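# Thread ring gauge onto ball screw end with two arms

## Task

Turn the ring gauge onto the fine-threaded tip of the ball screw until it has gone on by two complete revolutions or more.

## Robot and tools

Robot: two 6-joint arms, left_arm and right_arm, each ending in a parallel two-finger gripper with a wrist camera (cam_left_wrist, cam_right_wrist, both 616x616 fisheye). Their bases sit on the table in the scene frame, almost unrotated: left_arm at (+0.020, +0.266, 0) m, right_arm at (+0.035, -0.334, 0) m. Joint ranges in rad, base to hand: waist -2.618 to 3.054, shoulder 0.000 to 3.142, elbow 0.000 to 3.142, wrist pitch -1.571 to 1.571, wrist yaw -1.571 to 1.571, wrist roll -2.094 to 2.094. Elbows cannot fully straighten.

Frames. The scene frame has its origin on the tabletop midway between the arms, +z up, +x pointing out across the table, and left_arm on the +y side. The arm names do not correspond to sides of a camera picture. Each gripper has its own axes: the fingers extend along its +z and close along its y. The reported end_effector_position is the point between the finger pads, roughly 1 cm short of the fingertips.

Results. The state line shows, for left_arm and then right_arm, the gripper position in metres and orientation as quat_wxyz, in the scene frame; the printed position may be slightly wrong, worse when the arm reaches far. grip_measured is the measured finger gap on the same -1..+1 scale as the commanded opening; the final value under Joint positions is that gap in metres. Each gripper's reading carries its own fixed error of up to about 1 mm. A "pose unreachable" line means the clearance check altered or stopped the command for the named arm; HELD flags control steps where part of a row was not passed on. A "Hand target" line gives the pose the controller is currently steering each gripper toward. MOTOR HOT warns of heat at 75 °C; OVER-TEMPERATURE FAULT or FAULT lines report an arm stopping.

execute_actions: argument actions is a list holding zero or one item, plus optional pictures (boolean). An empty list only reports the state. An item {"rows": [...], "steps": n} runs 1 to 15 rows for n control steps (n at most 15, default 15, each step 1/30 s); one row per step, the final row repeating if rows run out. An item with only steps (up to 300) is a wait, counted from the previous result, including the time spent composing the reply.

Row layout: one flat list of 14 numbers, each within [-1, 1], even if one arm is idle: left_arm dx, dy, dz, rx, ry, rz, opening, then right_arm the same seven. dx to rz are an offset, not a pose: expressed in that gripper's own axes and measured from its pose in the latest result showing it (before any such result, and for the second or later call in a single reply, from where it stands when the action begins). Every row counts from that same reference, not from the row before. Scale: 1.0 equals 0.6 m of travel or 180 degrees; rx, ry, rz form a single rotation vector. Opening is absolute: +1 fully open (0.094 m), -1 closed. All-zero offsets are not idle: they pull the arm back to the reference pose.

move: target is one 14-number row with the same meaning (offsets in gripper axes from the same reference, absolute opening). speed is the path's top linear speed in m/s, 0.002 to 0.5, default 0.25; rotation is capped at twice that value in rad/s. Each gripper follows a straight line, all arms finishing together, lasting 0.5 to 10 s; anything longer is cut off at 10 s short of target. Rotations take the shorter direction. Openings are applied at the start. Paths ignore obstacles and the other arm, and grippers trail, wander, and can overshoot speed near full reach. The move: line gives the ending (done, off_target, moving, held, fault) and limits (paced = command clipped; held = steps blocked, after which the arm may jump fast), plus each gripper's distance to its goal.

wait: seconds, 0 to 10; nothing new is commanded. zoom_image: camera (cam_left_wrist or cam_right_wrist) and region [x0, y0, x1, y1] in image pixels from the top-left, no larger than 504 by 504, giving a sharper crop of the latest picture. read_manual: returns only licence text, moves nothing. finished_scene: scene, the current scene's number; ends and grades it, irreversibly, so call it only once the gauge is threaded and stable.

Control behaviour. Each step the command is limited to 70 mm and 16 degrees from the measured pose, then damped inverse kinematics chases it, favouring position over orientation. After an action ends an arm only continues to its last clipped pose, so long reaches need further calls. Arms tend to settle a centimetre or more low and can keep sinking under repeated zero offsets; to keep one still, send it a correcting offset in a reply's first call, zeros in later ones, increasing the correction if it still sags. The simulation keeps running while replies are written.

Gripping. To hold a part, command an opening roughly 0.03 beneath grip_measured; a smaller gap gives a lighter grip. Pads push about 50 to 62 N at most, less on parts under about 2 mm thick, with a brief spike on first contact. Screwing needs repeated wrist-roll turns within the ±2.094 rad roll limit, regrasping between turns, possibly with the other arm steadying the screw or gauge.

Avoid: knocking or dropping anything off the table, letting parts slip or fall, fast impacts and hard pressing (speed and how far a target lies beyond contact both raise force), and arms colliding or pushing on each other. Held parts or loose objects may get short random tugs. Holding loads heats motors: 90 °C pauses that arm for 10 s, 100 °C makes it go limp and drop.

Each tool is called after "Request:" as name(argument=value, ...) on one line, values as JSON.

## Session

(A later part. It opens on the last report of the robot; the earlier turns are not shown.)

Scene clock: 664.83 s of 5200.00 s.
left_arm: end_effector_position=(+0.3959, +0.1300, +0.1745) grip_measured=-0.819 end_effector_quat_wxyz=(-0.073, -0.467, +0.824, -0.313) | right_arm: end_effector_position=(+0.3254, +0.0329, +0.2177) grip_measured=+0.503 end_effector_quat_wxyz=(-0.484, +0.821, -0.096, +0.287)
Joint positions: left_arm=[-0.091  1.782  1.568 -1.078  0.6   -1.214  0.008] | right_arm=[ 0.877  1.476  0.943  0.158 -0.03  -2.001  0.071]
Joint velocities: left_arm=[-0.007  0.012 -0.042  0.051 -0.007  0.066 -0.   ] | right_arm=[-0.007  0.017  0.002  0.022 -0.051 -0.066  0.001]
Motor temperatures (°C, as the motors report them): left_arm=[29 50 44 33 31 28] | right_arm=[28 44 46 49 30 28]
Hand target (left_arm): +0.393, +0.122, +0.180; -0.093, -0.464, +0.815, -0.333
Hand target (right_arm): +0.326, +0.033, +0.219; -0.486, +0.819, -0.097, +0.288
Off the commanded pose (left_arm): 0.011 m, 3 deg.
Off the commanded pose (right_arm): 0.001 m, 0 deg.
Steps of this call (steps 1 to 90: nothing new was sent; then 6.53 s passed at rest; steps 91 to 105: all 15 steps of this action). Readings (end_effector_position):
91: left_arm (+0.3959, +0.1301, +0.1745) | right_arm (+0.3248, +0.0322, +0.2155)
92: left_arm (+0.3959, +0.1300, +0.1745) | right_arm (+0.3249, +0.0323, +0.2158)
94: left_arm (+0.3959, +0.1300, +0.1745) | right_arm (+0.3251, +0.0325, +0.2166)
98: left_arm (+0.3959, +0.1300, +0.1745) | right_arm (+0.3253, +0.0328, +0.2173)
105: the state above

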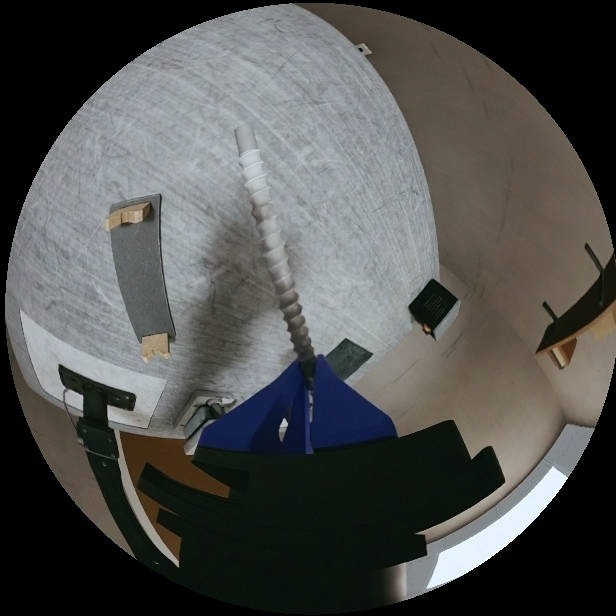

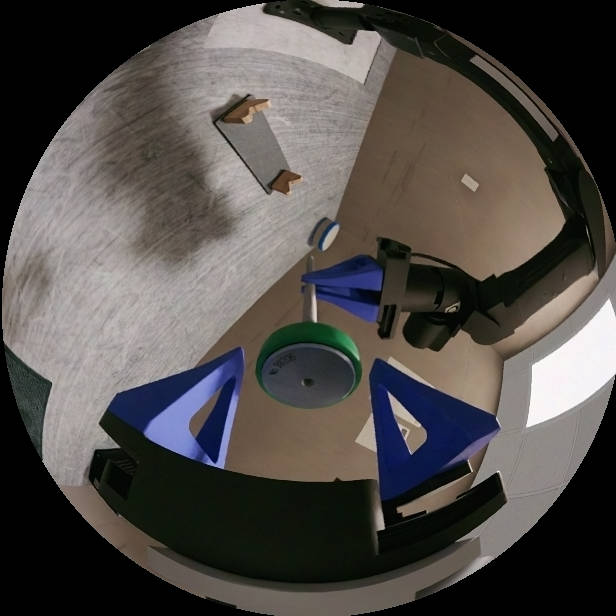

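Request:
execute_actions(actions=[{"rows": [[0.0167,-0.0062,0,0.0067,0.0179,-0.004,-0.875, 0.001,-0.002,0,0.0015,0.0007,0,0.32],[0.0167,-0.0062,0,0.0067,0.0179,-0.004,-0.875, 0.001,-0.002,0,0.0015,0.0007,0,0.22],[0.0167,-0.0062,0,0.0067,0.0179,-0.004,-0.875, 0.001,-0.002,0,0.0015,0.0007,0,0.17],[0.0167,-0.0062,0,0.0067,0.0179,-0.004,-0.875, 0.001,-0.002,0,0.0015,0.0007,0,0.14],[0.0167,-0.0062,0,0.0067,0.0179,-0.004,-0.875, 0.001,-0.002,0,0.0015,0.0007,0,0.12],[0.0167,-0.0062,0,0.0067,0.0179,-0.004,-0.875, 0.001,-0.002,0,0.0015,0.0007,0,0.105],[0.0167,-0.0062,0,0.0067,0.0179,-0.004,-0.875, 0.001,-0.002,0,0.0015,0.0007,0,0.09],[0.0167,-0.0062,0,0.0067,0.0179,-0.004,-0.875, 0.001,-0.002,0,0.0015,0.0007,0,0.08],[0.0167,-0.0062,0,0.0067,0.0179,-0.004,-0.875, 0.001,-0.002,0,0.0015,0.0007,0,0.07],[0.0167,-0.0062,0,0.0067,0.0179,-0.004,-0.875, 0.001,-0.002,0,0.0015,0.0007,0,0.06],[0.0167,-0.0062,0,0.0067,0.0179,-0.004,-0.875, 0.001,-0.002,0,0.0015,0.0007,0,0.05],[0.0167,-0.0062,0,0.0067,0.0179,-0.004,-0.875, 0.001,-0.002,0,0.0015,0.0007,0,0.04]], "steps": 15}], pictures=false)

Request:
execute_actions(actions=[{"rows": [[0.0195,-0.0072,0,0.0078,0.0209,-0.004,-0.875, 0,0,0.004,0,0,0.3,0.04]], "steps": 15}], pictures=false)

Request:
execute_actions(actions=[{"rows": [[0.0195,-0.0072,0,0.0078,0.0209,-0.004,-0.875, 0,0,0.004,0,0,0.3,0.04]], "steps": 15}])

Scene clock: 675.77 s of 5200.00 s.
left_arm: end_effector_position=(+0.3959, +0.1299, +0.1746) grip_measured=-0.819 end_effector_quat_wxyz=(-0.073, -0.467, +0.824, -0.313) | right_arm: end_effector_position=(+0.3254, +0.0329, +0.2178) grip_measured=+0.081 end_effector_quat_wxyz=(-0.484, +0.821, -0.096, +0.287)
Joint positions: left_arm=[-0.091  1.782  1.568 -1.078  0.601 -1.214  0.008] | right_arm=[ 0.877  1.476  0.943  0.159 -0.03  -2.001  0.051]
Joint velocities: left_arm=[ 0.002 -0.022 -0.007  0.007  0.037 -0.051 -0.   ] | right_arm=[ 0.002 -0.002 -0.002 -0.066  0.066  0.051  0.   ]
Motor temperatures (°C, as the motors report them): left_arm=[29 50 44 33 31 28] | right_arm=[28 43 46 49 30 28]
Hand target (left_arm): +0.393, +0.122, +0.180; -0.093, -0.464, +0.815, -0.333
Hand target (right_arm): +0.326, +0.033, +0.219; -0.486, +0.819, -0.096, +0.288
Off the commanded pose (left_arm): 0.011 m, 3 deg.
Off the commanded pose (right_arm): 0.001 m, 0 deg.
Steps of this call (steps 1 to 90: nothing new was sent; then 7.43 s passed at rest; steps 91 to 105: all 15 steps of this action). Readings (end_effector_position):
91: left_arm (+0.3959, +0.1300, +0.1745) | right_arm (+0.3254, +0.0329, +0.2178)
92: left_arm (+0.3959, +0.1300, +0.1745) | right_arm (+0.3254, +0.0329, +0.2178)
94: left_arm (+0.3959, +0.1299, +0.1746) | right_arm (+0.3254, +0.0329, +0.2178)
98: left_arm (+0.3959, +0.1299, +0.1746) | right_arm (+0.3254, +0.0329, +0.2178)
105: the state above

Scene clock: 676.27 s of 5200.00 s.
left_arm: end_effector_position=(+0.3959, +0.1296, +0.1748) grip_measured=-0.819 end_effector_quat_wxyz=(-0.073, -0.467, +0.823, -0.314) | right_arm: end_effector_position=(+0.3254, +0.0328, +0.2176) grip_measured=+0.081 end_effector_quat_wxyz=(-0.552, +0.742, -0.365, +0.109)
Joint positions: left_arm=[-0.091  1.782  1.568 -1.078  0.602 -1.214  0.008] | right_arm=[ 0.877  1.476  0.943  0.158 -0.03  -1.321  0.051]
Joint velocities: left_arm=[ 0.002 -0.002  0.002  0.022  0.022  0.007 -0.   ] | right_arm=[ 0.007  0.007 -0.002  0.022  0.051  1.282 -0.001]
Motor temperatures (°C, as the motors report them): left_arm=[29 50 44 33 31 28] | right_arm=[28 43 46 49 30 28]
Hand target (left_arm): +0.393, +0.120, +0.182; -0.096, -0.463, +0.814, -0.337
Hand target (right_arm): +0.327, +0.035, +0.217; -0.561, +0.701, -0.439, +0.050
Off the commanded pose (left_arm): 0.012 m, 4 deg.
Off the commanded pose (right_arm): 0.002 m, 15 deg; orientation clipped at the last step of the last action.
Steps of this call (steps 1 to 15: all 15 steps of this action). Readings (end_effector_position):
1: left_arm (+0.3958, +0.1297, +0.1747) | right_arm (+0.3254, +0.0329, +0.2178)
2: left_arm (+0.3958, +0.1297, +0.1747) | right_arm (+0.3254, +0.0329, +0.2178)
4: left_arm (+0.3958, +0.1296, +0.1748) | right_arm (+0.3254, +0.0329, +0.2178)
8: left_arm (+0.3958, +0.1296, +0.1748) | right_arm (+0.3254, +0.0329, +0.2178)
15: the state above

Scene clock: 676.77 s of 5200.00 s.
left_arm: end_effector_position=(+0.3960, +0.1296, +0.1749) grip_measured=-0.819 end_effector_quat_wxyz=(-0.073, -0.467, +0.823, -0.314) | right_arm: end_effector_position=(+0.3248, +0.0329, +0.2169) grip_measured=+0.081 end_effector_quat_wxyz=(+0.555, -0.575, +0.595, +0.085)
Joint positions: left_arm=[-0.091  1.782  1.568 -1.077  0.603 -1.214  0.008] | right_arm=[ 0.877  1.476  0.943  0.155 -0.033 -0.629  0.051]
Joint velocities: left_arm=[ 0.002  0.002  0.012  0.037  0.007 -0.11   0.   ] | right_arm=[-0.007 -0.017  0.002  0.007  0.022  1.341  0.   ]
Motor temperatures (°C, as the motors report them): left_arm=[29 50 44 33 31 28] | right_arm=[28 43 46 49 30 28]
Hand target (left_arm): +0.393, +0.120, +0.182; -0.096, -0.463, +0.814, -0.338
Hand target (right_arm): +0.327, +0.035, +0.217; +0.544, -0.511, +0.650, +0.144
Off the commanded pose (left_arm): 0.012 m, 4 deg.
Off the commanded pose (right_arm): 0.003 m, 14 deg; orientation clipped at the last step of the last action.
Steps of this call (steps 1 to 15: all 15 steps of this action). Readings (end_effector_position):
1: left_arm (+0.3959, +0.1296, +0.1748) | right_arm (+0.3254, +0.0328, +0.2176)
2: left_arm (+0.3959, +0.1296, +0.1748) | right_arm (+0.3253, +0.0329, +0.2175)
4: left_arm (+0.3960, +0.1296, +0.1748) | right_arm (+0.3253, +0.0328, +0.2174)
8: left_arm (+0.3960, +0.1296, +0.1748) | right_arm (+0.3251, +0.0328, +0.2172)
15: the state above

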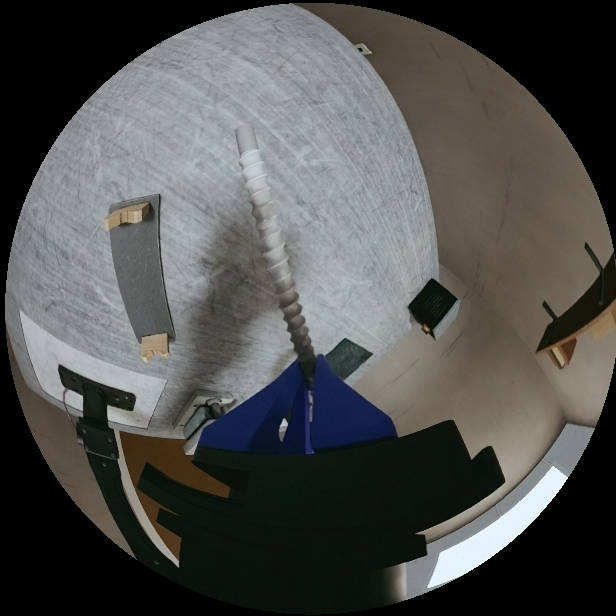

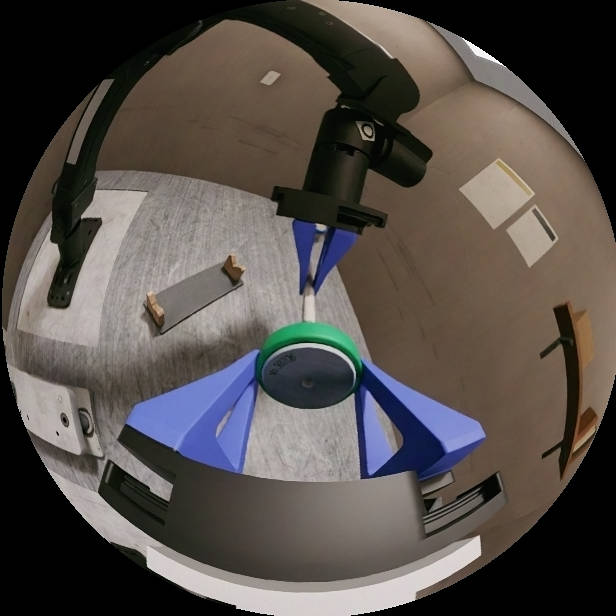

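Request:
execute_actions(actions=[{"rows": [[0.0195,-0.0072,0,0.0078,0.0209,-0.004,-0.875, 0,0,0.004,0,0,0.4,0.04]], "steps": 15}], pictures=false)

Request:
execute_actions(actions=[{"rows": [[0.0195,-0.0072,0,0.0078,0.0209,-0.004,-0.875, 0,0,0.004,0,0,0.3,0.04]], "steps": 15}], pictures=false)

Request:
execute_actions(actions=[{"rows": [[0.0195,-0.0072,0,0.0078,0.0209,-0.004,-0.875, 0,0,0.004,0,0,0.3,0.04]], "steps": 15}])

Scene clock: 683.97 s of 5200.00 s.
left_arm: end_effector_position=(+0.3961, +0.1294, +0.1750) grip_measured=-0.819 end_effector_quat_wxyz=(-0.073, -0.467, +0.823, -0.315) | right_arm: end_effector_position=(+0.3237, +0.0336, +0.2167) grip_measured=+0.081 end_effector_quat_wxyz=(+0.462, -0.264, +0.784, +0.319)
Joint positions: left_arm=[-0.091  1.782  1.568 -1.076  0.604 -1.214  0.008] | right_arm=[ 0.877  1.476  0.943  0.154 -0.04   0.263  0.051]
Joint velocities: left_arm=[-0.007  0.007  0.022 -0.125  0.007 -0.066  0.   ] | right_arm=[-0.007 -0.002 -0.012 -0.051  0.037  1.326  0.   ]
Motor temperatures (°C, as the motors report them): left_arm=[29 50 44 33 31 28] | right_arm=[28 43 46 49 30 28]
Hand target (left_arm): +0.393, +0.120, +0.182; -0.096, -0.462, +0.814, -0.338
Hand target (right_arm): +0.326, +0.035, +0.216; +0.427, -0.182, +0.807, +0.365
Off the commanded pose (left_arm): 0.012 m, 4 deg.
Off the commanded pose (right_arm): 0.003 m, 21 deg; orientation clipped at the last step of the last action.
Steps of this call (steps 1 to 90: nothing new was sent; then 3.70 s passed at rest; steps 91 to 105: all 15 steps of this action). Readings (end_effector_position):
91: left_arm (+0.3961, +0.1295, +0.1749) | right_arm (+0.3246, +0.0330, +0.2168)
92: left_arm (+0.3961, +0.1294, +0.1750) | right_arm (+0.3245, +0.0331, +0.2167)
94: left_arm (+0.3961, +0.1294, +0.1750) | right_arm (+0.3244, +0.0331, +0.2167)
98: left_arm (+0.3961, +0.1294, +0.1750) | right_arm (+0.3241, +0.0333, +0.2167)
105: the state above

Scene clock: 684.47 s of 5200.00 s.
left_arm: end_effector_position=(+0.3961, +0.1293, +0.1751) grip_measured=-0.819 end_effector_quat_wxyz=(-0.073, -0.466, +0.823, -0.315) | right_arm: end_effector_position=(+0.3231, +0.0341, +0.2167) grip_measured=+0.081 end_effector_quat_wxyz=(+0.319, +0.027, +0.827, +0.462)
Joint positions: left_arm=[-0.091  1.782  1.568 -1.076  0.605 -1.214  0.008] | right_arm=[ 0.877  1.476  0.943  0.154 -0.044  0.981  0.051]
Joint velocities: left_arm=[ 0.017 -0.012 -0.017  0.081  0.007  0.022 -0.001] | right_arm=[ 0.017  0.012  0.007  0.022 -0.051  1.297 -0.   ]
Motor temperatures (°C, as the motors report them): left_arm=[29 50 44 33 31 28] | right_arm=[28 42 46 49 30 28]
Hand target (left_arm): +0.393, +0.120, +0.182; -0.096, -0.462, +0.814, -0.339
Hand target (right_arm): +0.325, +0.035, +0.216; +0.271, +0.109, +0.820, +0.491
Off the commanded pose (left_arm): 0.012 m, 4 deg.
Off the commanded pose (right_arm): 0.003 m, 13 deg.
Steps of this call (steps 1 to 15: all 15 steps of this action). Readings (end_effector_position):
1: left_arm (+0.3961, +0.1294, +0.1750) | right_arm (+0.3237, +0.0337, +0.2167)
2: left_arm (+0.3961, +0.1294, +0.1750) | right_arm (+0.3236, +0.0338, +0.2167)
4: left_arm (+0.3961, +0.1293, +0.1751) | right_arm (+0.3235, +0.0338, +0.2167)
8: left_arm (+0.3961, +0.1293, +0.1751) | right_arm (+0.3233, +0.0340, +0.2167)
15: the state above

Scene clock: 684.97 s of 5200.00 s.
left_arm: end_effector_position=(+0.3961, +0.1292, +0.1752) grip_measured=-0.819 end_effector_quat_wxyz=(-0.074, -0.466, +0.823, -0.316) | right_arm: end_effector_position=(+0.3230, +0.0347, +0.2177) grip_measured=+0.081 end_effector_quat_wxyz=(+0.134, +0.317, +0.763, +0.547)
Joint positions: left_arm=[-0.091  1.782  1.568 -1.076  0.605 -1.214  0.008] | right_arm=[ 0.877  1.476  0.943  0.158 -0.047  1.706  0.051]
Joint velocities: left_arm=[-0.012 -0.002  0.012  0.081 -0.066 -0.022 -0.001] | right_arm=[-0.012 -0.017 -0.017  0.022 -0.051  1.282 -0.   ]
Motor temperatures (°C, as the motors report them): left_arm=[29 50 44 33 31 28] | right_arm=[28 42 46 49 30 28]
Hand target (left_arm): +0.393, +0.120, +0.182; -0.096, -0.462, +0.814, -0.339
Hand target (right_arm): +0.324, +0.036, +0.216; +0.079, +0.390, +0.730, +0.556
Off the commanded pose (left_arm): 0.012 m, 4 deg.
Off the commanded pose (right_arm): 0.003 m, 12 deg.
Steps of this call (steps 1 to 15: all 15 steps of this action). Readings (end_effector_position):
1: left_arm (+0.3961, +0.1293, +0.1751) | right_arm (+0.3231, +0.0341, +0.2167)
2: left_arm (+0.3961, +0.1293, +0.1751) | right_arm (+0.3230, +0.0342, +0.2167)
4: left_arm (+0.3961, +0.1293, +0.1751) | right_arm (+0.3229, +0.0343, +0.2168)
8: left_arm (+0.3961, +0.1292, +0.1751) | right_arm (+0.3229, +0.0345, +0.2172)
15: the state above

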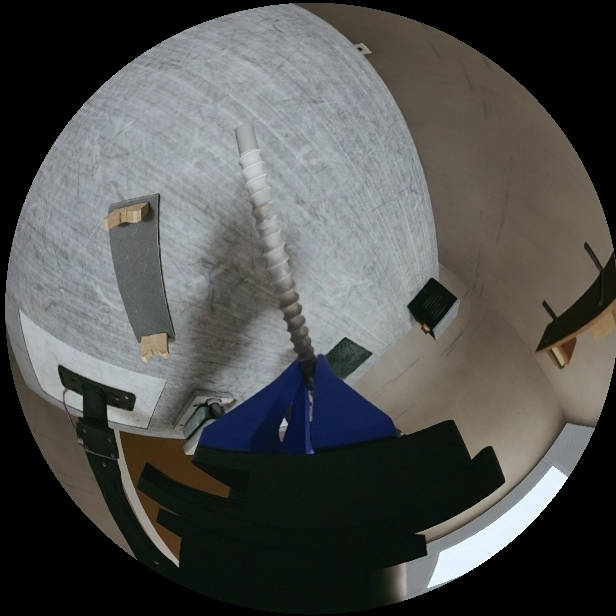

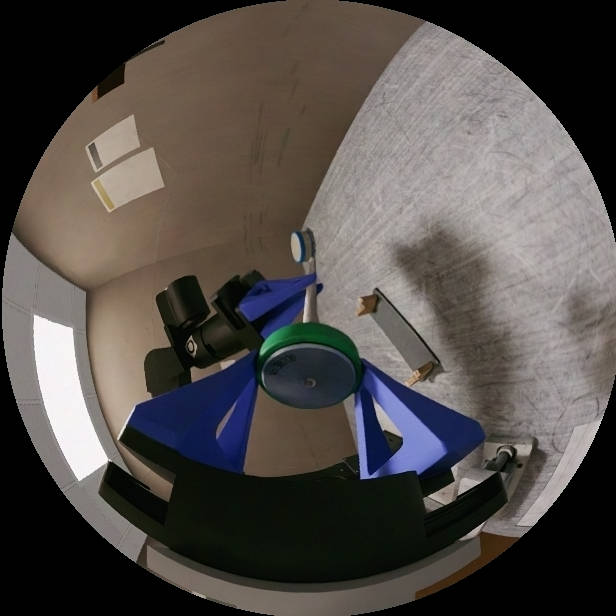

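Request:
execute_actions(actions=[{"rows": [[0.0195,-0.0072,0,0.0078,0.0209,-0.004,-0.875, 0,0,0.004,0,0,0.105,0.04],[0.0195,-0.0072,0,0.0078,0.0209,-0.004,-0.875, 0,0,0.004,0,0,0.105,0.04],[0.0195,-0.0072,0,0.0078,0.0209,-0.004,-0.875, 0,0,0.004,0,0,0.105,0.04],[0.0195,-0.0072,0,0.0078,0.0209,-0.004,-0.875, 0,0,0.004,0,0,0.105,0.04],[0.0195,-0.0072,0,0.0078,0.0209,-0.004,-0.875, 0,0,0.004,0,0,0.105,0.04],[0.0195,-0.0072,0,0.0078,0.0209,-0.004,-0.875, 0,0,0.004,0,0,0.105,0.04],[0.0195,-0.0072,0,0.0078,0.0209,-0.004,-0.875, 0,0,0.002,0,0,0.105,0.04],[0.0167,-0.0062,0,0.0067,0.0179,-0.004,-0.875, 0,0,0,0,0,0.105,0.07],[0.0167,-0.0062,0,0.0067,0.0179,-0.004,-0.875, 0,0,0,0,0,0.105,0.1],[0.0167,-0.0062,0,0.0067,0.0179,-0.004,-0.875, 0,0,0,0,0,0.105,0.15],[0.0167,-0.0062,0,0.0067,0.0179,-0.004,-0.875, 0,0,0,0,0,0.105,0.25],[0.0167,-0.0062,0,0.0067,0.0179,-0.004,-0.875, 0,0,0,0,0,0.105,0.35],[0.0167,-0.0062,0,0.0067,0.0179,-0.004,-0.875, 0,0,0,0,0,0.105,0.45]], "steps": 15}])

Request:
zoom_image(camera="cam_right_wrist", region=[230, 200, 390, 400])

Scene clock: 700.60 s of 5200.00 s.
left_arm: end_effector_position=(+0.3960, +0.1290, +0.1753) grip_measured=-0.819 end_effector_quat_wxyz=(-0.074, -0.466, +0.823, -0.316) | right_arm: end_effector_position=(+0.3232, +0.0349, +0.2185) grip_measured=+0.444 end_effector_quat_wxyz=(+0.044, +0.436, +0.701, +0.563)
Joint positions: left_arm=[-0.091  1.782  1.568 -1.076  0.606 -1.214  0.008] | right_arm=[ 0.877  1.476  0.943  0.162 -0.047  2.031  0.068]
Joint velocities: left_arm=[-0.012 -0.012  0.007 -0.051  0.022 -0.037 -0.001] | right_arm=[ 0.012  0.002 -0.002 -0.022 -0.037  0.022  0.007]
Motor temperatures (°C, as the motors report them): left_arm=[29 50 44 33 31 28] | right_arm=[28 42 46 49 30 28]
Hand target (left_arm): +0.393, +0.121, +0.181; -0.094, -0.463, +0.815, -0.336
Hand target (right_arm): +0.323, +0.035, +0.218; +0.042, +0.438, +0.701, +0.562
Off the commanded pose (left_arm): 0.010 m, 3 deg.
Off the commanded pose (right_arm): 0.001 m, 0 deg.
Steps of this call (steps 1 to 90: nothing new was sent; then 12.13 s passed at rest; steps 91 to 105: all 15 steps of this action). Readings (end_effector_position):
91: left_arm (+0.3961, +0.1292, +0.1752) | right_arm (+0.3231, +0.0348, +0.2183)
92: left_arm (+0.3960, +0.1291, +0.1752) | right_arm (+0.3232, +0.0349, +0.2183)
94: left_arm (+0.3960, +0.1291, +0.1752) | right_arm (+0.3232, +0.0349, +0.2184)
98: left_arm (+0.3960, +0.1291, +0.1752) | right_arm (+0.3232, +0.0349, +0.2185)
105: the state above

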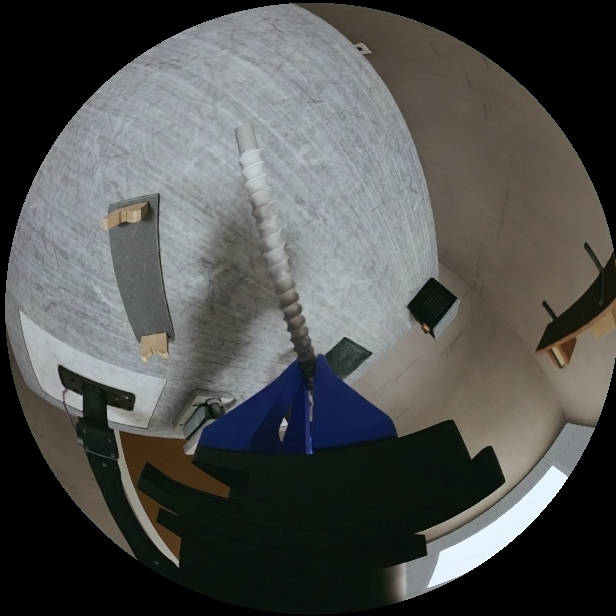

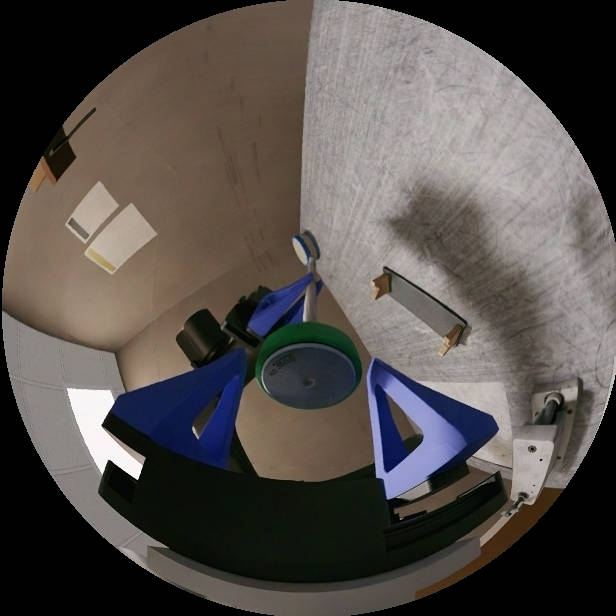

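Region (230, 200, 390, 400) of cam_right_wrist's 616x616 image, scaled by 2.520, with more detail than that image has; it fills the left 403 columns of this view, and the rest is white.

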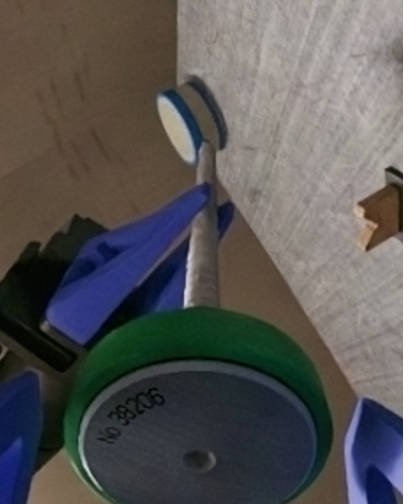

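Request:
execute_actions(actions=[{"rows": [[0.0167,-0.0062,0,0.0067,0.0179,-0.004,-0.875, 0,0,0,0,0,-0.3,0.45]], "steps": 15}], pictures=false)

Request:
execute_actions(actions=[{"rows": [[0.0167,-0.0062,0,0.0067,0.0179,-0.004,-0.875, 0,0,0,0,0,-0.3,0.45]], "steps": 15}], pictures=false)

Request:
execute_actions(actions=[{"rows": [[0.0167,-0.0062,0,0.0067,0.0179,-0.004,-0.875, 0,0,0,0,0,-0.3,0.45]], "steps": 15}], pictures=false)

Request:
execute_actions(actions=[{"rows": [[0.0167,-0.0062,0,0.0067,0.0179,-0.004,-0.875, 0,0,0,0,0,-0.3,0.45]], "steps": 15}], pictures=false)

Request:
execute_actions(actions=[{"rows": [[0.0167,-0.0062,0,0.0067,0.0179,-0.004,-0.875, 0,0,0,0,0,-0.3,0.45]], "steps": 15}], pictures=false)

Request:
execute_actions(actions=[{"rows": [[0.0167,-0.0062,0,0.0067,0.0179,-0.004,-0.875, 0,0,0,0,0,-0.14,0.45]], "steps": 15}])

Request:
zoom_image(camera="cam_right_wrist", region=[230, 200, 390, 400])

Scene clock: 719.07 s of 5200.00 s.
left_arm: end_effector_position=(+0.3960, +0.1289, +0.1753) grip_measured=-0.819 end_effector_quat_wxyz=(-0.074, -0.466, +0.823, -0.316) | right_arm: end_effector_position=(+0.3232, +0.0349, +0.2185) grip_measured=+0.447 end_effector_quat_wxyz=(+0.228, +0.178, +0.806, +0.516)
Joint positions: left_arm=[-0.091  1.782  1.568 -1.076  0.607 -1.214  0.008] | right_arm=[ 0.877  1.476  0.943  0.162 -0.047  1.354  0.068]
Joint velocities: left_arm=[ 0.017 -0.002  0.007 -0.037 -0.037  0.022 -0.   ] | right_arm=[ 0.002 -0.017  0.012 -0.081  0.037 -1.385  0.   ]
Motor temperatures (°C, as the motors report them): left_arm=[29 50 44 33 31 28] | right_arm=[28 42 46 49 30 28]
Hand target (left_arm): +0.393, +0.121, +0.181; -0.094, -0.463, +0.815, -0.336
Hand target (right_arm): +0.323, +0.035, +0.219; +0.282, +0.095, +0.820, +0.489
Off the commanded pose (left_arm): 0.011 m, 3 deg.
Off the commanded pose (right_arm): 0.000 m, 15 deg; orientation clipped at the last step of the last action.
Steps of this call (steps 1 to 90: nothing new was sent; then 14.97 s passed at rest; steps 91 to 105: all 15 steps of this action). Readings (end_effector_position):
91: left_arm (+0.3960, +0.1290, +0.1753) | right_arm (+0.3232, +0.0349, +0.2185)
92: left_arm (+0.3960, +0.1290, +0.1753) | right_arm (+0.3232, +0.0349, +0.2185)
94: left_arm (+0.3960, +0.1290, +0.1753) | right_arm (+0.3232, +0.0349, +0.2185)
98: left_arm (+0.3960, +0.1289, +0.1753) | right_arm (+0.3232, +0.0349, +0.2185)
105: the state above

Scene clock: 719.57 s of 5200.00 s.
left_arm: end_effector_position=(+0.3960, +0.1289, +0.1754) grip_measured=-0.819 end_effector_quat_wxyz=(-0.074, -0.466, +0.823, -0.316) | right_arm: end_effector_position=(+0.3232, +0.0349, +0.2185) grip_measured=+0.447 end_effector_quat_wxyz=(+0.391, -0.107, +0.818, +0.408)
Joint positions: left_arm=[-0.091  1.782  1.568 -1.076  0.607 -1.214  0.008] | right_arm=[ 0.877  1.476  0.943  0.162 -0.047  0.658  0.068]
Joint velocities: left_arm=[ 0.012  0.007 -0.007  0.066  0.007  0.066 -0.001] | right_arm=[-0.002  0.002 -0.007  0.022 -0.037 -1.385  0.001]
Motor temperatures (°C, as the motors report them): left_arm=[29 50 44 33 31 28] | right_arm=[28 42 46 49 30 28]
Hand target (left_arm): +0.393, +0.121, +0.181; -0.094, -0.463, +0.815, -0.336
Hand target (right_arm): +0.323, +0.035, +0.219; +0.432, -0.190, +0.803, +0.364
Off the commanded pose (left_arm): 0.011 m, 3 deg.
Off the commanded pose (right_arm): 0.000 m, 14 deg; orientation clipped at the last step of the last action.
Steps of this call (steps 1 to 15: all 15 steps of this action). Readings (end_effector_position):
1: left_arm (+0.3960, +0.1289, +0.1753) | right_arm (+0.3232, +0.0349, +0.2185)
2: left_arm (+0.3960, +0.1289, +0.1753) | right_arm (+0.3232, +0.0349, +0.2185)
4: left_arm (+0.3960, +0.1289, +0.1754) | right_arm (+0.3232, +0.0349, +0.2185)
8: left_arm (+0.3960, +0.1289, +0.1754) | right_arm (+0.3232, +0.0349, +0.2185)
15: the state above

Scene clock: 720.07 s of 5200.00 s.
left_arm: end_effector_position=(+0.3960, +0.1288, +0.1754) grip_measured=-0.819 end_effector_quat_wxyz=(-0.074, -0.466, +0.823, -0.316) | right_arm: end_effector_position=(+0.3233, +0.0349, +0.2185) grip_measured=+0.447 end_effector_quat_wxyz=(+0.508, -0.383, +0.731, +0.247)
Joint positions: left_arm=[-0.091  1.782  1.568 -1.076  0.608 -1.214  0.008] | right_arm=[ 0.877  1.476  0.943  0.162 -0.047 -0.048  0.068]
Joint velocities: left_arm=[-0.012 -0.002 -0.017  0.095  0.007 -0.051 -0.   ] | right_arm=[-0.007  0.002  0.012 -0.051 -0.051 -1.399 -0.002]
Motor temperatures (°C, as the motors report them): left_arm=[29 50 44 33 31 28] | right_arm=[28 42 46 49 30 28]
Hand target (left_arm): +0.393, +0.121, +0.181; -0.094, -0.463, +0.815, -0.337
Hand target (right_arm): +0.323, +0.035, +0.219; +0.531, -0.455, +0.688, +0.192
Off the commanded pose (left_arm): 0.011 m, 3 deg.
Off the commanded pose (right_arm): 0.000 m, 14 deg; orientation clipped at the last step of the last action.
Steps of this call (steps 1 to 15: all 15 steps of this action). Readings (end_effector_position):
1: left_arm (+0.3960, +0.1289, +0.1754) | right_arm (+0.3232, +0.0349, +0.2185)
2: left_arm (+0.3960, +0.1289, +0.1754) | right_arm (+0.3232, +0.0349, +0.2185)
4: left_arm (+0.3960, +0.1288, +0.1754) | right_arm (+0.3232, +0.0349, +0.2185)
8: left_arm (+0.3960, +0.1288, +0.1754) | right_arm (+0.3232, +0.0349, +0.2185)
15: the state above

Scene clock: 720.57 s of 5200.00 s.
left_arm: end_effector_position=(+0.3960, +0.1288, +0.1754) grip_measured=-0.819 end_effector_quat_wxyz=(-0.074, -0.466, +0.823, -0.317) | right_arm: end_effector_position=(+0.3234, +0.0347, +0.2185) grip_measured=+0.447 end_effector_quat_wxyz=(-0.562, +0.616, -0.550, -0.052)
Joint positions: left_arm=[-0.091  1.782  1.568 -1.076  0.608 -1.214  0.008] | right_arm=[ 0.877  1.476  0.943  0.162 -0.045 -0.767  0.068]
Joint velocities: left_arm=[ 0.012 -0.017 -0.012  0.081 -0.081 -0.095 -0.001] | right_arm=[-0.002  0.007  0.007 -0.022  0.007 -1.341  0.001]
Motor temperatures (°C, as the motors report them): left_arm=[29 50 44 33 31 28] | right_arm=[28 42 46 49 30 28]
Hand target (left_arm): +0.393, +0.121, +0.181; -0.094, -0.463, +0.815, -0.337
Hand target (right_arm): +0.323, +0.035, +0.219; -0.565, +0.667, -0.486, +0.005
Off the commanded pose (left_arm): 0.011 m, 3 deg.
Off the commanded pose (right_arm): 0.000 m, 13 deg.
Steps of this call (steps 1 to 15: all 15 steps of this action). Readings (end_effector_position):
1: left_arm (+0.3960, +0.1288, +0.1754) | right_arm (+0.3233, +0.0349, +0.2185)
2: left_arm (+0.3960, +0.1288, +0.1754) | right_arm (+0.3233, +0.0349, +0.2185)
4: left_arm (+0.3960, +0.1288, +0.1754) | right_arm (+0.3233, +0.0349, +0.2185)
8: left_arm (+0.3960, +0.1288, +0.1754) | right_arm (+0.3233, +0.0348, +0.2185)
15: the state above

Scene clock: 721.07 s of 5200.00 s.
left_arm: end_effector_position=(+0.3959, +0.1287, +0.1755) grip_measured=-0.819 end_effector_quat_wxyz=(-0.074, -0.466, +0.823, -0.317) | right_arm: end_effector_position=(+0.3239, +0.0344, +0.2185) grip_measured=+0.447 end_effector_quat_wxyz=(-0.544, +0.770, -0.296, +0.152)
Joint positions: left_arm=[-0.091  1.782  1.568 -1.076  0.608 -1.214  0.008] | right_arm=[ 0.877  1.476  0.943  0.162 -0.042 -1.493  0.068]
Joint velocities: left_arm=[ 0.022 -0.002 -0.012 -0.066  0.037 -0.007  0.   ] | right_arm=[-0.012 -0.002 -0.002  0.007 -0.066 -1.326 -0.   ]
Motor temperatures (°C, as the motors report them): left_arm=[29 50 44 33 31 28] | right_arm=[28 42 46 49 30 28]
Hand target (left_arm): +0.393, +0.121, +0.181; -0.094, -0.463, +0.815, -0.337
Hand target (right_arm): +0.323, +0.035, +0.219; -0.527, +0.795, -0.220, +0.204
Off the commanded pose (left_arm): 0.011 m, 3 deg.
Off the commanded pose (right_arm): 0.001 m, 12 deg.
Steps of this call (steps 1 to 15: all 15 steps of this action). Readings (end_effector_position):
1: left_arm (+0.3960, +0.1288, +0.1754) | right_arm (+0.3234, +0.0347, +0.2185)
2: left_arm (+0.3959, +0.1287, +0.1755) | right_arm (+0.3235, +0.0347, +0.2185)
4: left_arm (+0.3959, +0.1287, +0.1755) | right_arm (+0.3235, +0.0347, +0.2185)
8: left_arm (+0.3959, +0.1287, +0.1755) | right_arm (+0.3237, +0.0345, +0.2185)
15: the state above

Scene clock: 721.57 s of 5200.00 s.
left_arm: end_effector_position=(+0.3959, +0.1287, +0.1755) grip_measured=-0.819 end_effector_quat_wxyz=(-0.075, -0.466, +0.823, -0.317) | right_arm: end_effector_position=(+0.3240, +0.0343, +0.2185) grip_measured=+0.447 end_effector_quat_wxyz=(-0.500, +0.815, -0.130, +0.262)
Joint positions: left_arm=[-0.091  1.782  1.568 -1.076  0.609 -1.214  0.008] | right_arm=[ 0.877  1.476  0.943  0.162 -0.041 -1.91   0.068]
Joint velocities: left_arm=[ 0.017  0.007 -0.012 -0.022 -0.007 -0.037  0.001] | right_arm=[-0.012 -0.007  0.002 -0.051  0.066 -0.154  0.001]
Motor temperatures (°C, as the motors report them): left_arm=[29 50 44 33 31 28] | right_arm=[28 42 46 49 30 28]
Hand target (left_arm): +0.393, +0.120, +0.181; -0.095, -0.463, +0.814, -0.337
Hand target (right_arm): +0.324, +0.034, +0.219; -0.498, +0.816, -0.121, +0.267
Off the commanded pose (left_arm): 0.011 m, 3 deg.
Off the commanded pose (right_arm): 0.000 m, 1 deg.
Steps of this call (steps 1 to 15: all 15 steps of this action). Readings (end_effector_position):
1: left_arm (+0.3959, +0.1287, +0.1755) | right_arm (+0.3239, +0.0344, +0.2185)
2: left_arm (+0.3959, +0.1287, +0.1755) | right_arm (+0.3239, +0.0344, +0.2185)
4: left_arm (+0.3959, +0.1287, +0.1755) | right_arm (+0.3240, +0.0343, +0.2185)
8: left_arm (+0.3959, +0.1287, +0.1755) | right_arm (+0.3240, +0.0343, +0.2185)
15: the state above

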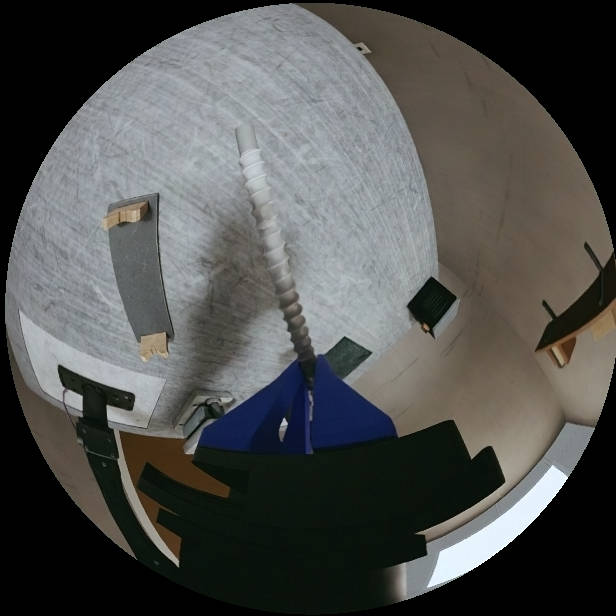

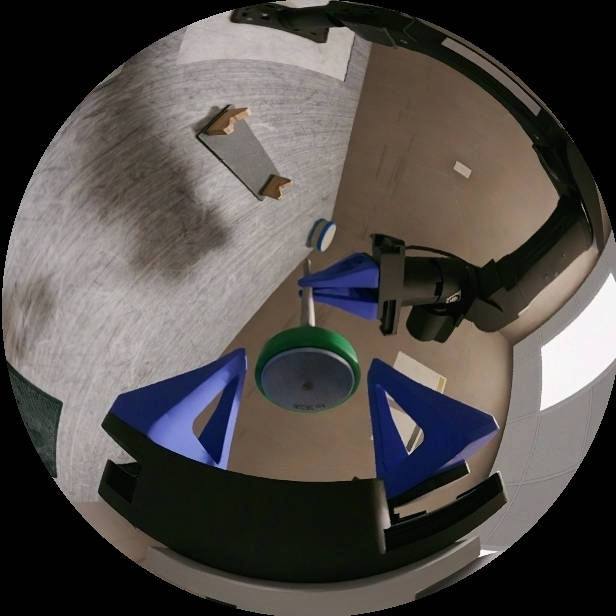

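Region (230, 200, 390, 400) of cam_right_wrist's 616x616 image, scaled by 2.520, with more detail than that image has; it fills the left 403 columns of this view, and the rest is white.

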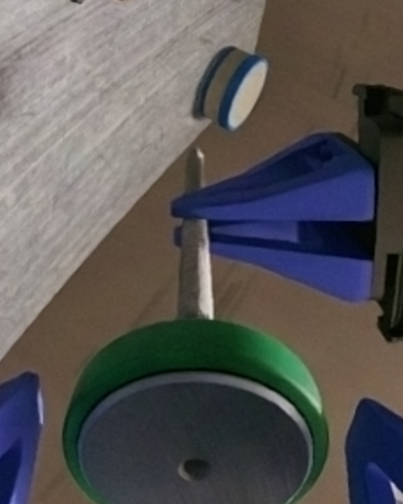

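Request:
execute_actions(actions=[{"rows": [[0.0139,-0.0052,0,0.0056,0.0149,-0.004,-0.875, 0,0,0,0,0,-0.04,0.4],[0.0139,-0.0052,0,0.0056,0.0149,-0.004,-0.875, 0,0,0,0,0,-0.04,0.35],[0.0139,-0.0052,0,0.0056,0.0149,-0.004,-0.875, 0,0,0,0,0,-0.04,0.3],[0.0139,-0.0052,0,0.0056,0.0149,-0.004,-0.875, 0,0,0,0,0,-0.04,0.22],[0.0139,-0.0052,0,0.0056,0.0149,-0.004,-0.875, 0,0,0,0,0,-0.04,0.17],[0.0139,-0.0052,0,0.0056,0.0149,-0.004,-0.875, 0,0,0,0,0,-0.04,0.14],[0.0139,-0.0052,0,0.0056,0.0149,-0.004,-0.875, 0,0,0,0,0,-0.04,0.12],[0.0139,-0.0052,0,0.0056,0.0149,-0.004,-0.875, 0,0,0,0,0,-0.04,0.105],[0.0139,-0.0052,0,0.0056,0.0149,-0.004,-0.875, 0,0,0,0,0,-0.04,0.09],[0.0139,-0.0052,0,0.0056,0.0149,-0.004,-0.875, 0,0,0,0,0,-0.04,0.08],[0.0139,-0.0052,0,0.0056,0.0149,-0.004,-0.875, 0,0,0,0,0,-0.04,0.07],[0.0139,-0.0052,0,0.0056,0.0149,-0.004,-0.875, 0,0,0,0,0,-0.04,0.06],[0.0139,-0.0052,0,0.0056,0.0149,-0.004,-0.875, 0,0,0,0,0,-0.04,0.05],[0.0139,-0.0052,0,0.0056,0.0149,-0.004,-0.875, 0,0,0,0,0,-0.04,0.04]], "steps": 15}], pictures=false)

Request:
execute_actions(actions=[{"rows": [[0.0195,-0.0072,0,0.0078,0.0209,-0.004,-0.875, 0,0,0.004,0,0,0.3,0.04]], "steps": 15}], pictures=false)

Request:
execute_actions(actions=[{"rows": [[0.0195,-0.0072,0,0.0078,0.0209,-0.004,-0.875, 0,0,0.004,0,0,0.3,0.04]], "steps": 15}], pictures=false)

Request:
execute_actions(actions=[{"rows": [[0.0195,-0.0072,0,0.0078,0.0209,-0.004,-0.875, 0,0,0.004,0,0,0.3,0.04]], "steps": 15}], pictures=false)

Request:
execute_actions(actions=[{"rows": [[0.0195,-0.0072,0,0.0078,0.0209,-0.004,-0.875, 0,0,0.004,0,0,0.3,0.04]], "steps": 15}], pictures=false)

Request:
execute_actions(actions=[{"rows": [[0.0195,-0.0072,0,0.0078,0.0209,-0.004,-0.875, 0,0,0.004,0,0,0.3,0.04]], "steps": 15}], pictures=false)

Request:
execute_actions(actions=[{"rows": [[0.0195,-0.0072,0,0.0078,0.0209,-0.004,-0.875, 0,0,0.004,0,0,0.15,0.04]], "steps": 15}])

Request:
zoom_image(camera="cam_right_wrist", region=[230, 200, 390, 400])

Scene clock: 754.00 s of 5200.00 s.
left_arm: end_effector_position=(+0.3959, +0.1287, +0.1755) grip_measured=-0.819 end_effector_quat_wxyz=(-0.075, -0.466, +0.823, -0.317) | right_arm: end_effector_position=(+0.3240, +0.0343, +0.2185) grip_measured=+0.081 end_effector_quat_wxyz=(-0.484, +0.821, -0.081, +0.291)
Joint positions: left_arm=[-0.091  1.782  1.568 -1.076  0.609 -1.214  0.008] | right_arm=[ 0.877  1.476  0.943  0.162 -0.041 -2.031  0.051]
Joint velocities: left_arm=[ 0.002 -0.007  0.002 -0.007 -0.051 -0.037  0.001] | right_arm=[ 0.002 -0.027 -0.002 -0.022  0.051 -0.022 -0.001]
Motor temperatures (°C, as the motors report them): left_arm=[29 50 44 33 31 28] | right_arm=[28 42 46 49 30 28]
Hand target (left_arm): +0.394, +0.122, +0.181; -0.092, -0.464, +0.815, -0.334
Hand target (right_arm): +0.324, +0.034, +0.219; -0.483, +0.822, -0.079, +0.293
Off the commanded pose (left_arm): 0.009 m, 3 deg.
Off the commanded pose (right_arm): 0.000 m, 0 deg.
Steps of this call (steps 1 to 90: nothing new was sent; then 28.93 s passed at rest; steps 91 to 105: all 15 steps of this action). Readings (end_effector_position):
91: left_arm (+0.3959, +0.1287, +0.1755) | right_arm (+0.3240, +0.0343, +0.2185)
92: left_arm (+0.3959, +0.1287, +0.1755) | right_arm (+0.3240, +0.0343, +0.2185)
94: left_arm (+0.3959, +0.1287, +0.1755) | right_arm (+0.3240, +0.0343, +0.2185)
98: left_arm (+0.3959, +0.1287, +0.1755) | right_arm (+0.3240, +0.0343, +0.2185)
105: the state above

Scene clock: 754.50 s of 5200.00 s.
left_arm: end_effector_position=(+0.3958, +0.1284, +0.1757) grip_measured=-0.819 end_effector_quat_wxyz=(-0.075, -0.466, +0.823, -0.317) | right_arm: end_effector_position=(+0.3240, +0.0343, +0.2186) grip_measured=+0.081 end_effector_quat_wxyz=(-0.553, +0.747, -0.350, +0.114)
Joint positions: left_arm=[-0.091  1.782  1.568 -1.076  0.611 -1.214  0.008] | right_arm=[ 0.877  1.476  0.943  0.162 -0.041 -1.351  0.051]
Joint velocities: left_arm=[ 0.007 -0.002  0.017  0.007 -0.037  0.066  0.   ] | right_arm=[ 0.007 -0.002 -0.022  0.022  0.022  1.297 -0.001]
Motor temperatures (°C, as the motors report them): left_arm=[29 50 44 33 31 28] | right_arm=[28 42 46 49 30 28]
Hand target (left_arm): +0.393, +0.119, +0.183; -0.098, -0.461, +0.813, -0.341
Hand target (right_arm): +0.325, +0.036, +0.218; -0.562, +0.708, -0.425, +0.054
Off the commanded pose (left_arm): 0.012 m, 4 deg.
Off the commanded pose (right_arm): 0.002 m, 15 deg; orientation clipped at the last step of the last action.
Steps of this call (steps 1 to 15: all 15 steps of this action). Readings (end_effector_position):
1: left_arm (+0.3959, +0.1285, +0.1756) | right_arm (+0.3240, +0.0343, +0.2185)
2: left_arm (+0.3958, +0.1284, +0.1757) | right_arm (+0.3240, +0.0343, +0.2185)
4: left_arm (+0.3958, +0.1284, +0.1757) | right_arm (+0.3240, +0.0343, +0.2185)
8: left_arm (+0.3958, +0.1284, +0.1757) | right_arm (+0.3240, +0.0343, +0.2185)
15: the state above

Scene clock: 755.00 s of 5200.00 s.
left_arm: end_effector_position=(+0.3958, +0.1283, +0.1758) grip_measured=-0.819 end_effector_quat_wxyz=(-0.075, -0.465, +0.823, -0.318) | right_arm: end_effector_position=(+0.3241, +0.0344, +0.2187) grip_measured=+0.081 end_effector_quat_wxyz=(+0.559, -0.585, +0.582, +0.081)
Joint positions: left_arm=[-0.091  1.782  1.568 -1.076  0.611 -1.214  0.008] | right_arm=[ 0.877  1.476  0.943  0.163 -0.041 -0.66   0.051]
Joint velocities: left_arm=[ 0.012 -0.002 -0.022 -0.037  0.022  0.066 -0.001] | right_arm=[ 0.002 -0.012  0.002  0.022  0.022  1.355 -0.001]
Motor temperatures (°C, as the motors report them): left_arm=[29 50 44 33 31 28] | right_arm=[28 42 46 49 30 28]
Hand target (left_arm): +0.393, +0.119, +0.183; -0.098, -0.461, +0.813, -0.341
Hand target (right_arm): +0.325, +0.036, +0.218; +0.547, -0.522, +0.639, +0.140
Off the commanded pose (left_arm): 0.012 m, 4 deg.
Off the commanded pose (right_arm): 0.002 m, 14 deg; orientation clipped at the last step of the last action.
Steps of this call (steps 1 to 15: all 15 steps of this action). Readings (end_effector_position):
1: left_arm (+0.3958, +0.1283, +0.1757) | right_arm (+0.3240, +0.0343, +0.2186)
2: left_arm (+0.3958, +0.1283, +0.1757) | right_arm (+0.3240, +0.0343, +0.2186)
4: left_arm (+0.3958, +0.1283, +0.1757) | right_arm (+0.3241, +0.0344, +0.2187)
8: left_arm (+0.3958, +0.1283, +0.1757) | right_arm (+0.3241, +0.0344, +0.2187)
15: the state above

Scene clock: 755.50 s of 5200.00 s.
left_arm: end_effector_position=(+0.3958, +0.1282, +0.1758) grip_measured=-0.819 end_effector_quat_wxyz=(-0.075, -0.465, +0.823, -0.318) | right_arm: end_effector_position=(+0.3244, +0.0341, +0.2187) grip_measured=+0.081 end_effector_quat_wxyz=(+0.499, -0.350, +0.747, +0.266)
Joint positions: left_arm=[-0.091  1.782  1.568 -1.076  0.612 -1.214  0.008] | right_arm=[ 0.877  1.476  0.943  0.163 -0.039  0.036  0.051]
Joint velocities: left_arm=[-0.007  0.002 -0.007 -0.037 -0.051 -0.007 -0.   ] | right_arm=[-0.002 -0.007  0.002  0.022  0.037  1.311 -0.   ]
Motor temperatures (°C, as the motors report them): left_arm=[29 50 44 33 31 28] | right_arm=[28 42 46 49 30 28]
Hand target (left_arm): +0.393, +0.119, +0.183; -0.098, -0.461, +0.813, -0.341
Hand target (right_arm): +0.325, +0.036, +0.218; +0.467, -0.273, +0.779, +0.318
Off the commanded pose (left_arm): 0.012 m, 4 deg.
Off the commanded pose (right_arm): 0.002 m, 14 deg; orientation clipped at the last step of the last action.
Steps of this call (steps 1 to 15: all 15 steps of this action). Readings (end_effector_position):
1: left_arm (+0.3958, +0.1283, +0.1758) | right_arm (+0.3241, +0.0344, +0.2187)
2: left_arm (+0.3958, +0.1283, +0.1758) | right_arm (+0.3241, +0.0343, +0.2187)
4: left_arm (+0.3958, +0.1283, +0.1758) | right_arm (+0.3242, +0.0343, +0.2187)
8: left_arm (+0.3958, +0.1283, +0.1758) | right_arm (+0.3243, +0.0342, +0.2187)
15: the state above

Scene clock: 756.00 s of 5200.00 s.
left_arm: end_effector_position=(+0.3958, +0.1282, +0.1758) grip_measured=-0.819 end_effector_quat_wxyz=(-0.075, -0.465, +0.823, -0.318) | right_arm: end_effector_position=(+0.3247, +0.0337, +0.2183) grip_measured=+0.081 end_effector_quat_wxyz=(+0.377, -0.071, +0.822, +0.419)
Joint positions: left_arm=[-0.091  1.782  1.568 -1.076  0.612 -1.214  0.008] | right_arm=[ 0.877  1.476  0.943  0.161 -0.036  0.737  0.051]
Joint velocities: left_arm=[-0.017  0.007 -0.007 -0.081 -0.022 -0.066 -0.001] | right_arm=[ 0.007  0.037 -0.007 -0.081  0.007  1.311 -0.001]
Motor temperatures (°C, as the motors report them): left_arm=[29 50 44 33 31 28] | right_arm=[28 42 46 49 30 28]
Hand target (left_arm): +0.393, +0.119, +0.183; -0.098, -0.461, +0.813, -0.342
Hand target (right_arm): +0.326, +0.036, +0.218; +0.330, +0.012, +0.825, +0.458
Off the commanded pose (left_arm): 0.012 m, 4 deg.
Off the commanded pose (right_arm): 0.002 m, 14 deg; orientation clipped at the last step of the last action.
Steps of this call (steps 1 to 15: all 15 steps of this action). Readings (end_effector_position):
1: left_arm (+0.3958, +0.1282, +0.1758) | right_arm (+0.3244, +0.0341, +0.2187)
2: left_arm (+0.3958, +0.1282, +0.1758) | right_arm (+0.3245, +0.0340, +0.2187)
4: left_arm (+0.3958, +0.1282, +0.1758) | right_arm (+0.3246, +0.0340, +0.2187)
8: left_arm (+0.3958, +0.1282, +0.1758) | right_arm (+0.3247, +0.0339, +0.2187)
15: the state above

Scene clock: 756.50 s of 5200.00 s.
left_arm: end_effector_position=(+0.3958, +0.1282, +0.1758) grip_measured=-0.819 end_effector_quat_wxyz=(-0.076, -0.465, +0.823, -0.318) | right_arm: end_effector_position=(+0.3247, +0.0334, +0.2178) grip_measured=+0.081 end_effector_quat_wxyz=(+0.208, +0.219, +0.797, +0.523)
Joint positions: left_arm=[-0.091  1.782  1.568 -1.076  0.612 -1.214  0.008] | right_arm=[ 0.877  1.476  0.943  0.159 -0.035  1.446  0.051]
Joint velocities: left_arm=[-0.017  0.007 -0.017 -0.066 -0.022 -0.007  0.   ] | right_arm=[ 0.007 -0.007 -0.007  0.007  0.022  1.355 -0.001]
Motor temperatures (°C, as the motors report them): left_arm=[29 50 44 33 31 28] | right_arm=[28 42 46 49 30 28]
Hand target (left_arm): +0.393, +0.119, +0.183; -0.099, -0.461, +0.813, -0.342
Hand target (right_arm): +0.326, +0.035, +0.217; +0.151, +0.298, +0.770, +0.543
Off the commanded pose (left_arm): 0.012 m, 4 deg.
Off the commanded pose (right_arm): 0.002 m, 13 deg; orientation clipped at the last step of the last action.
Steps of this call (steps 1 to 15: all 15 steps of this action). Readings (end_effector_position):
1: left_arm (+0.3958, +0.1282, +0.1758) | right_arm (+0.3248, +0.0336, +0.2183)
2: left_arm (+0.3958, +0.1282, +0.1758) | right_arm (+0.3248, +0.0336, +0.2182)
4: left_arm (+0.3958, +0.1282, +0.1758) | right_arm (+0.3248, +0.0335, +0.2181)
8: left_arm (+0.3958, +0.1282, +0.1758) | right_arm (+0.3248, +0.0335, +0.2180)
15: the state above

Scene clock: 757.00 s of 5200.00 s.
left_arm: end_effector_position=(+0.3957, +0.1281, +0.1759) grip_measured=-0.819 end_effector_quat_wxyz=(-0.076, -0.465, +0.822, -0.318) | right_arm: end_effector_position=(+0.3247, +0.0334, +0.2176) grip_measured=+0.081 end_effector_quat_wxyz=(+0.089, +0.387, +0.730, +0.556)
Joint positions: left_arm=[-0.091  1.782  1.568 -1.076  0.613 -1.214  0.008] | right_arm=[ 0.877  1.476  0.943  0.158 -0.035  1.885  0.051]
Joint velocities: left_arm=[-0.012  0.017  0.002  0.022  0.007  0.007  0.001] | right_arm=[ 0.002 -0.002  0.002 -0.022  0.037  0.198 -0.   ]
Motor temperatures (°C, as the motors report them): left_arm=[29 50 44 33 31 28] | right_arm=[28 42 46 49 30 28]
Hand target (left_arm): +0.393, +0.119, +0.183; -0.099, -0.461, +0.813, -0.342
Hand target (right_arm): +0.326, +0.035, +0.217; +0.081, +0.398, +0.724, +0.557
Off the commanded pose (left_arm): 0.012 m, 4 deg.
Off the commanded pose (right_arm): 0.002 m, 2 deg.
Steps of this call (steps 1 to 15: all 15 steps of this action). Readings (end_effector_position):
1: left_arm (+0.3958, +0.1281, +0.1759) | right_arm (+0.3247, +0.0334, +0.2177)
2: left_arm (+0.3958, +0.1281, +0.1759) | right_arm (+0.3247, +0.0334, +0.2177)
4: left_arm (+0.3958, +0.1281, +0.1759) | right_arm (+0.3247, +0.0334, +0.2177)
8: left_arm (+0.3957, +0.1281, +0.1759) | right_arm (+0.3247, +0.0334, +0.2176)
15: the state above

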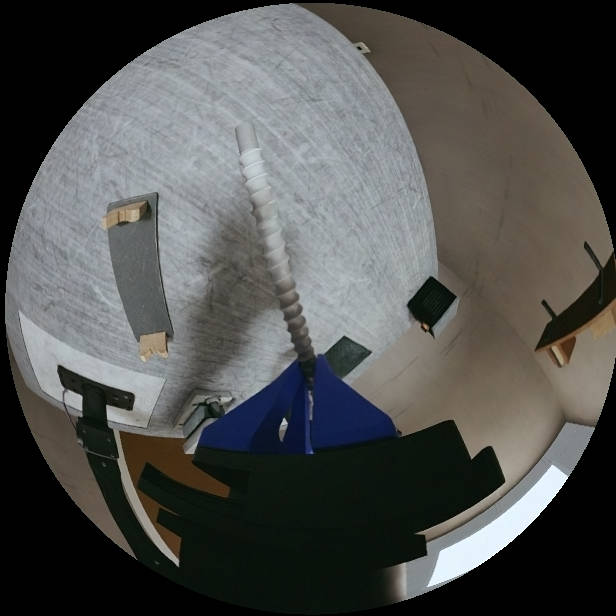

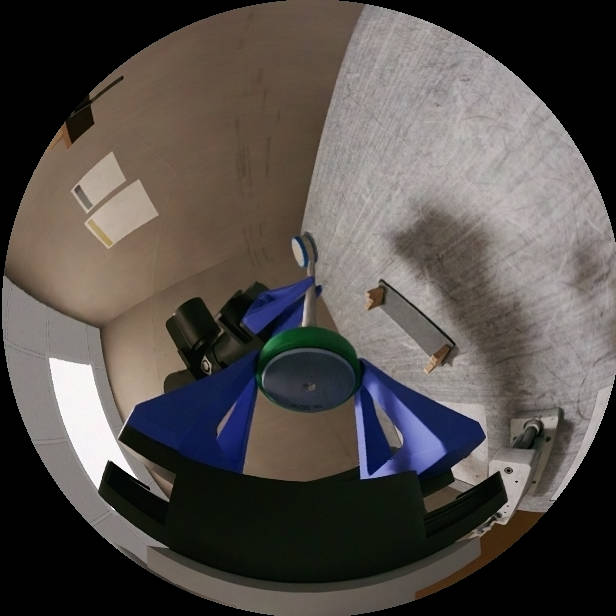

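Region (230, 200, 390, 400) of cam_right_wrist's 616x616 image, scaled by 2.520, with more detail than that image has; it fills the left 403 columns of this view, and the rest is white.

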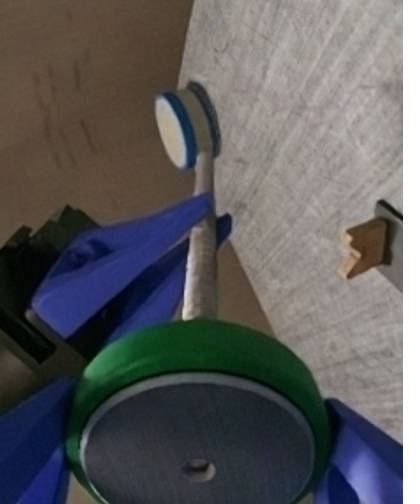

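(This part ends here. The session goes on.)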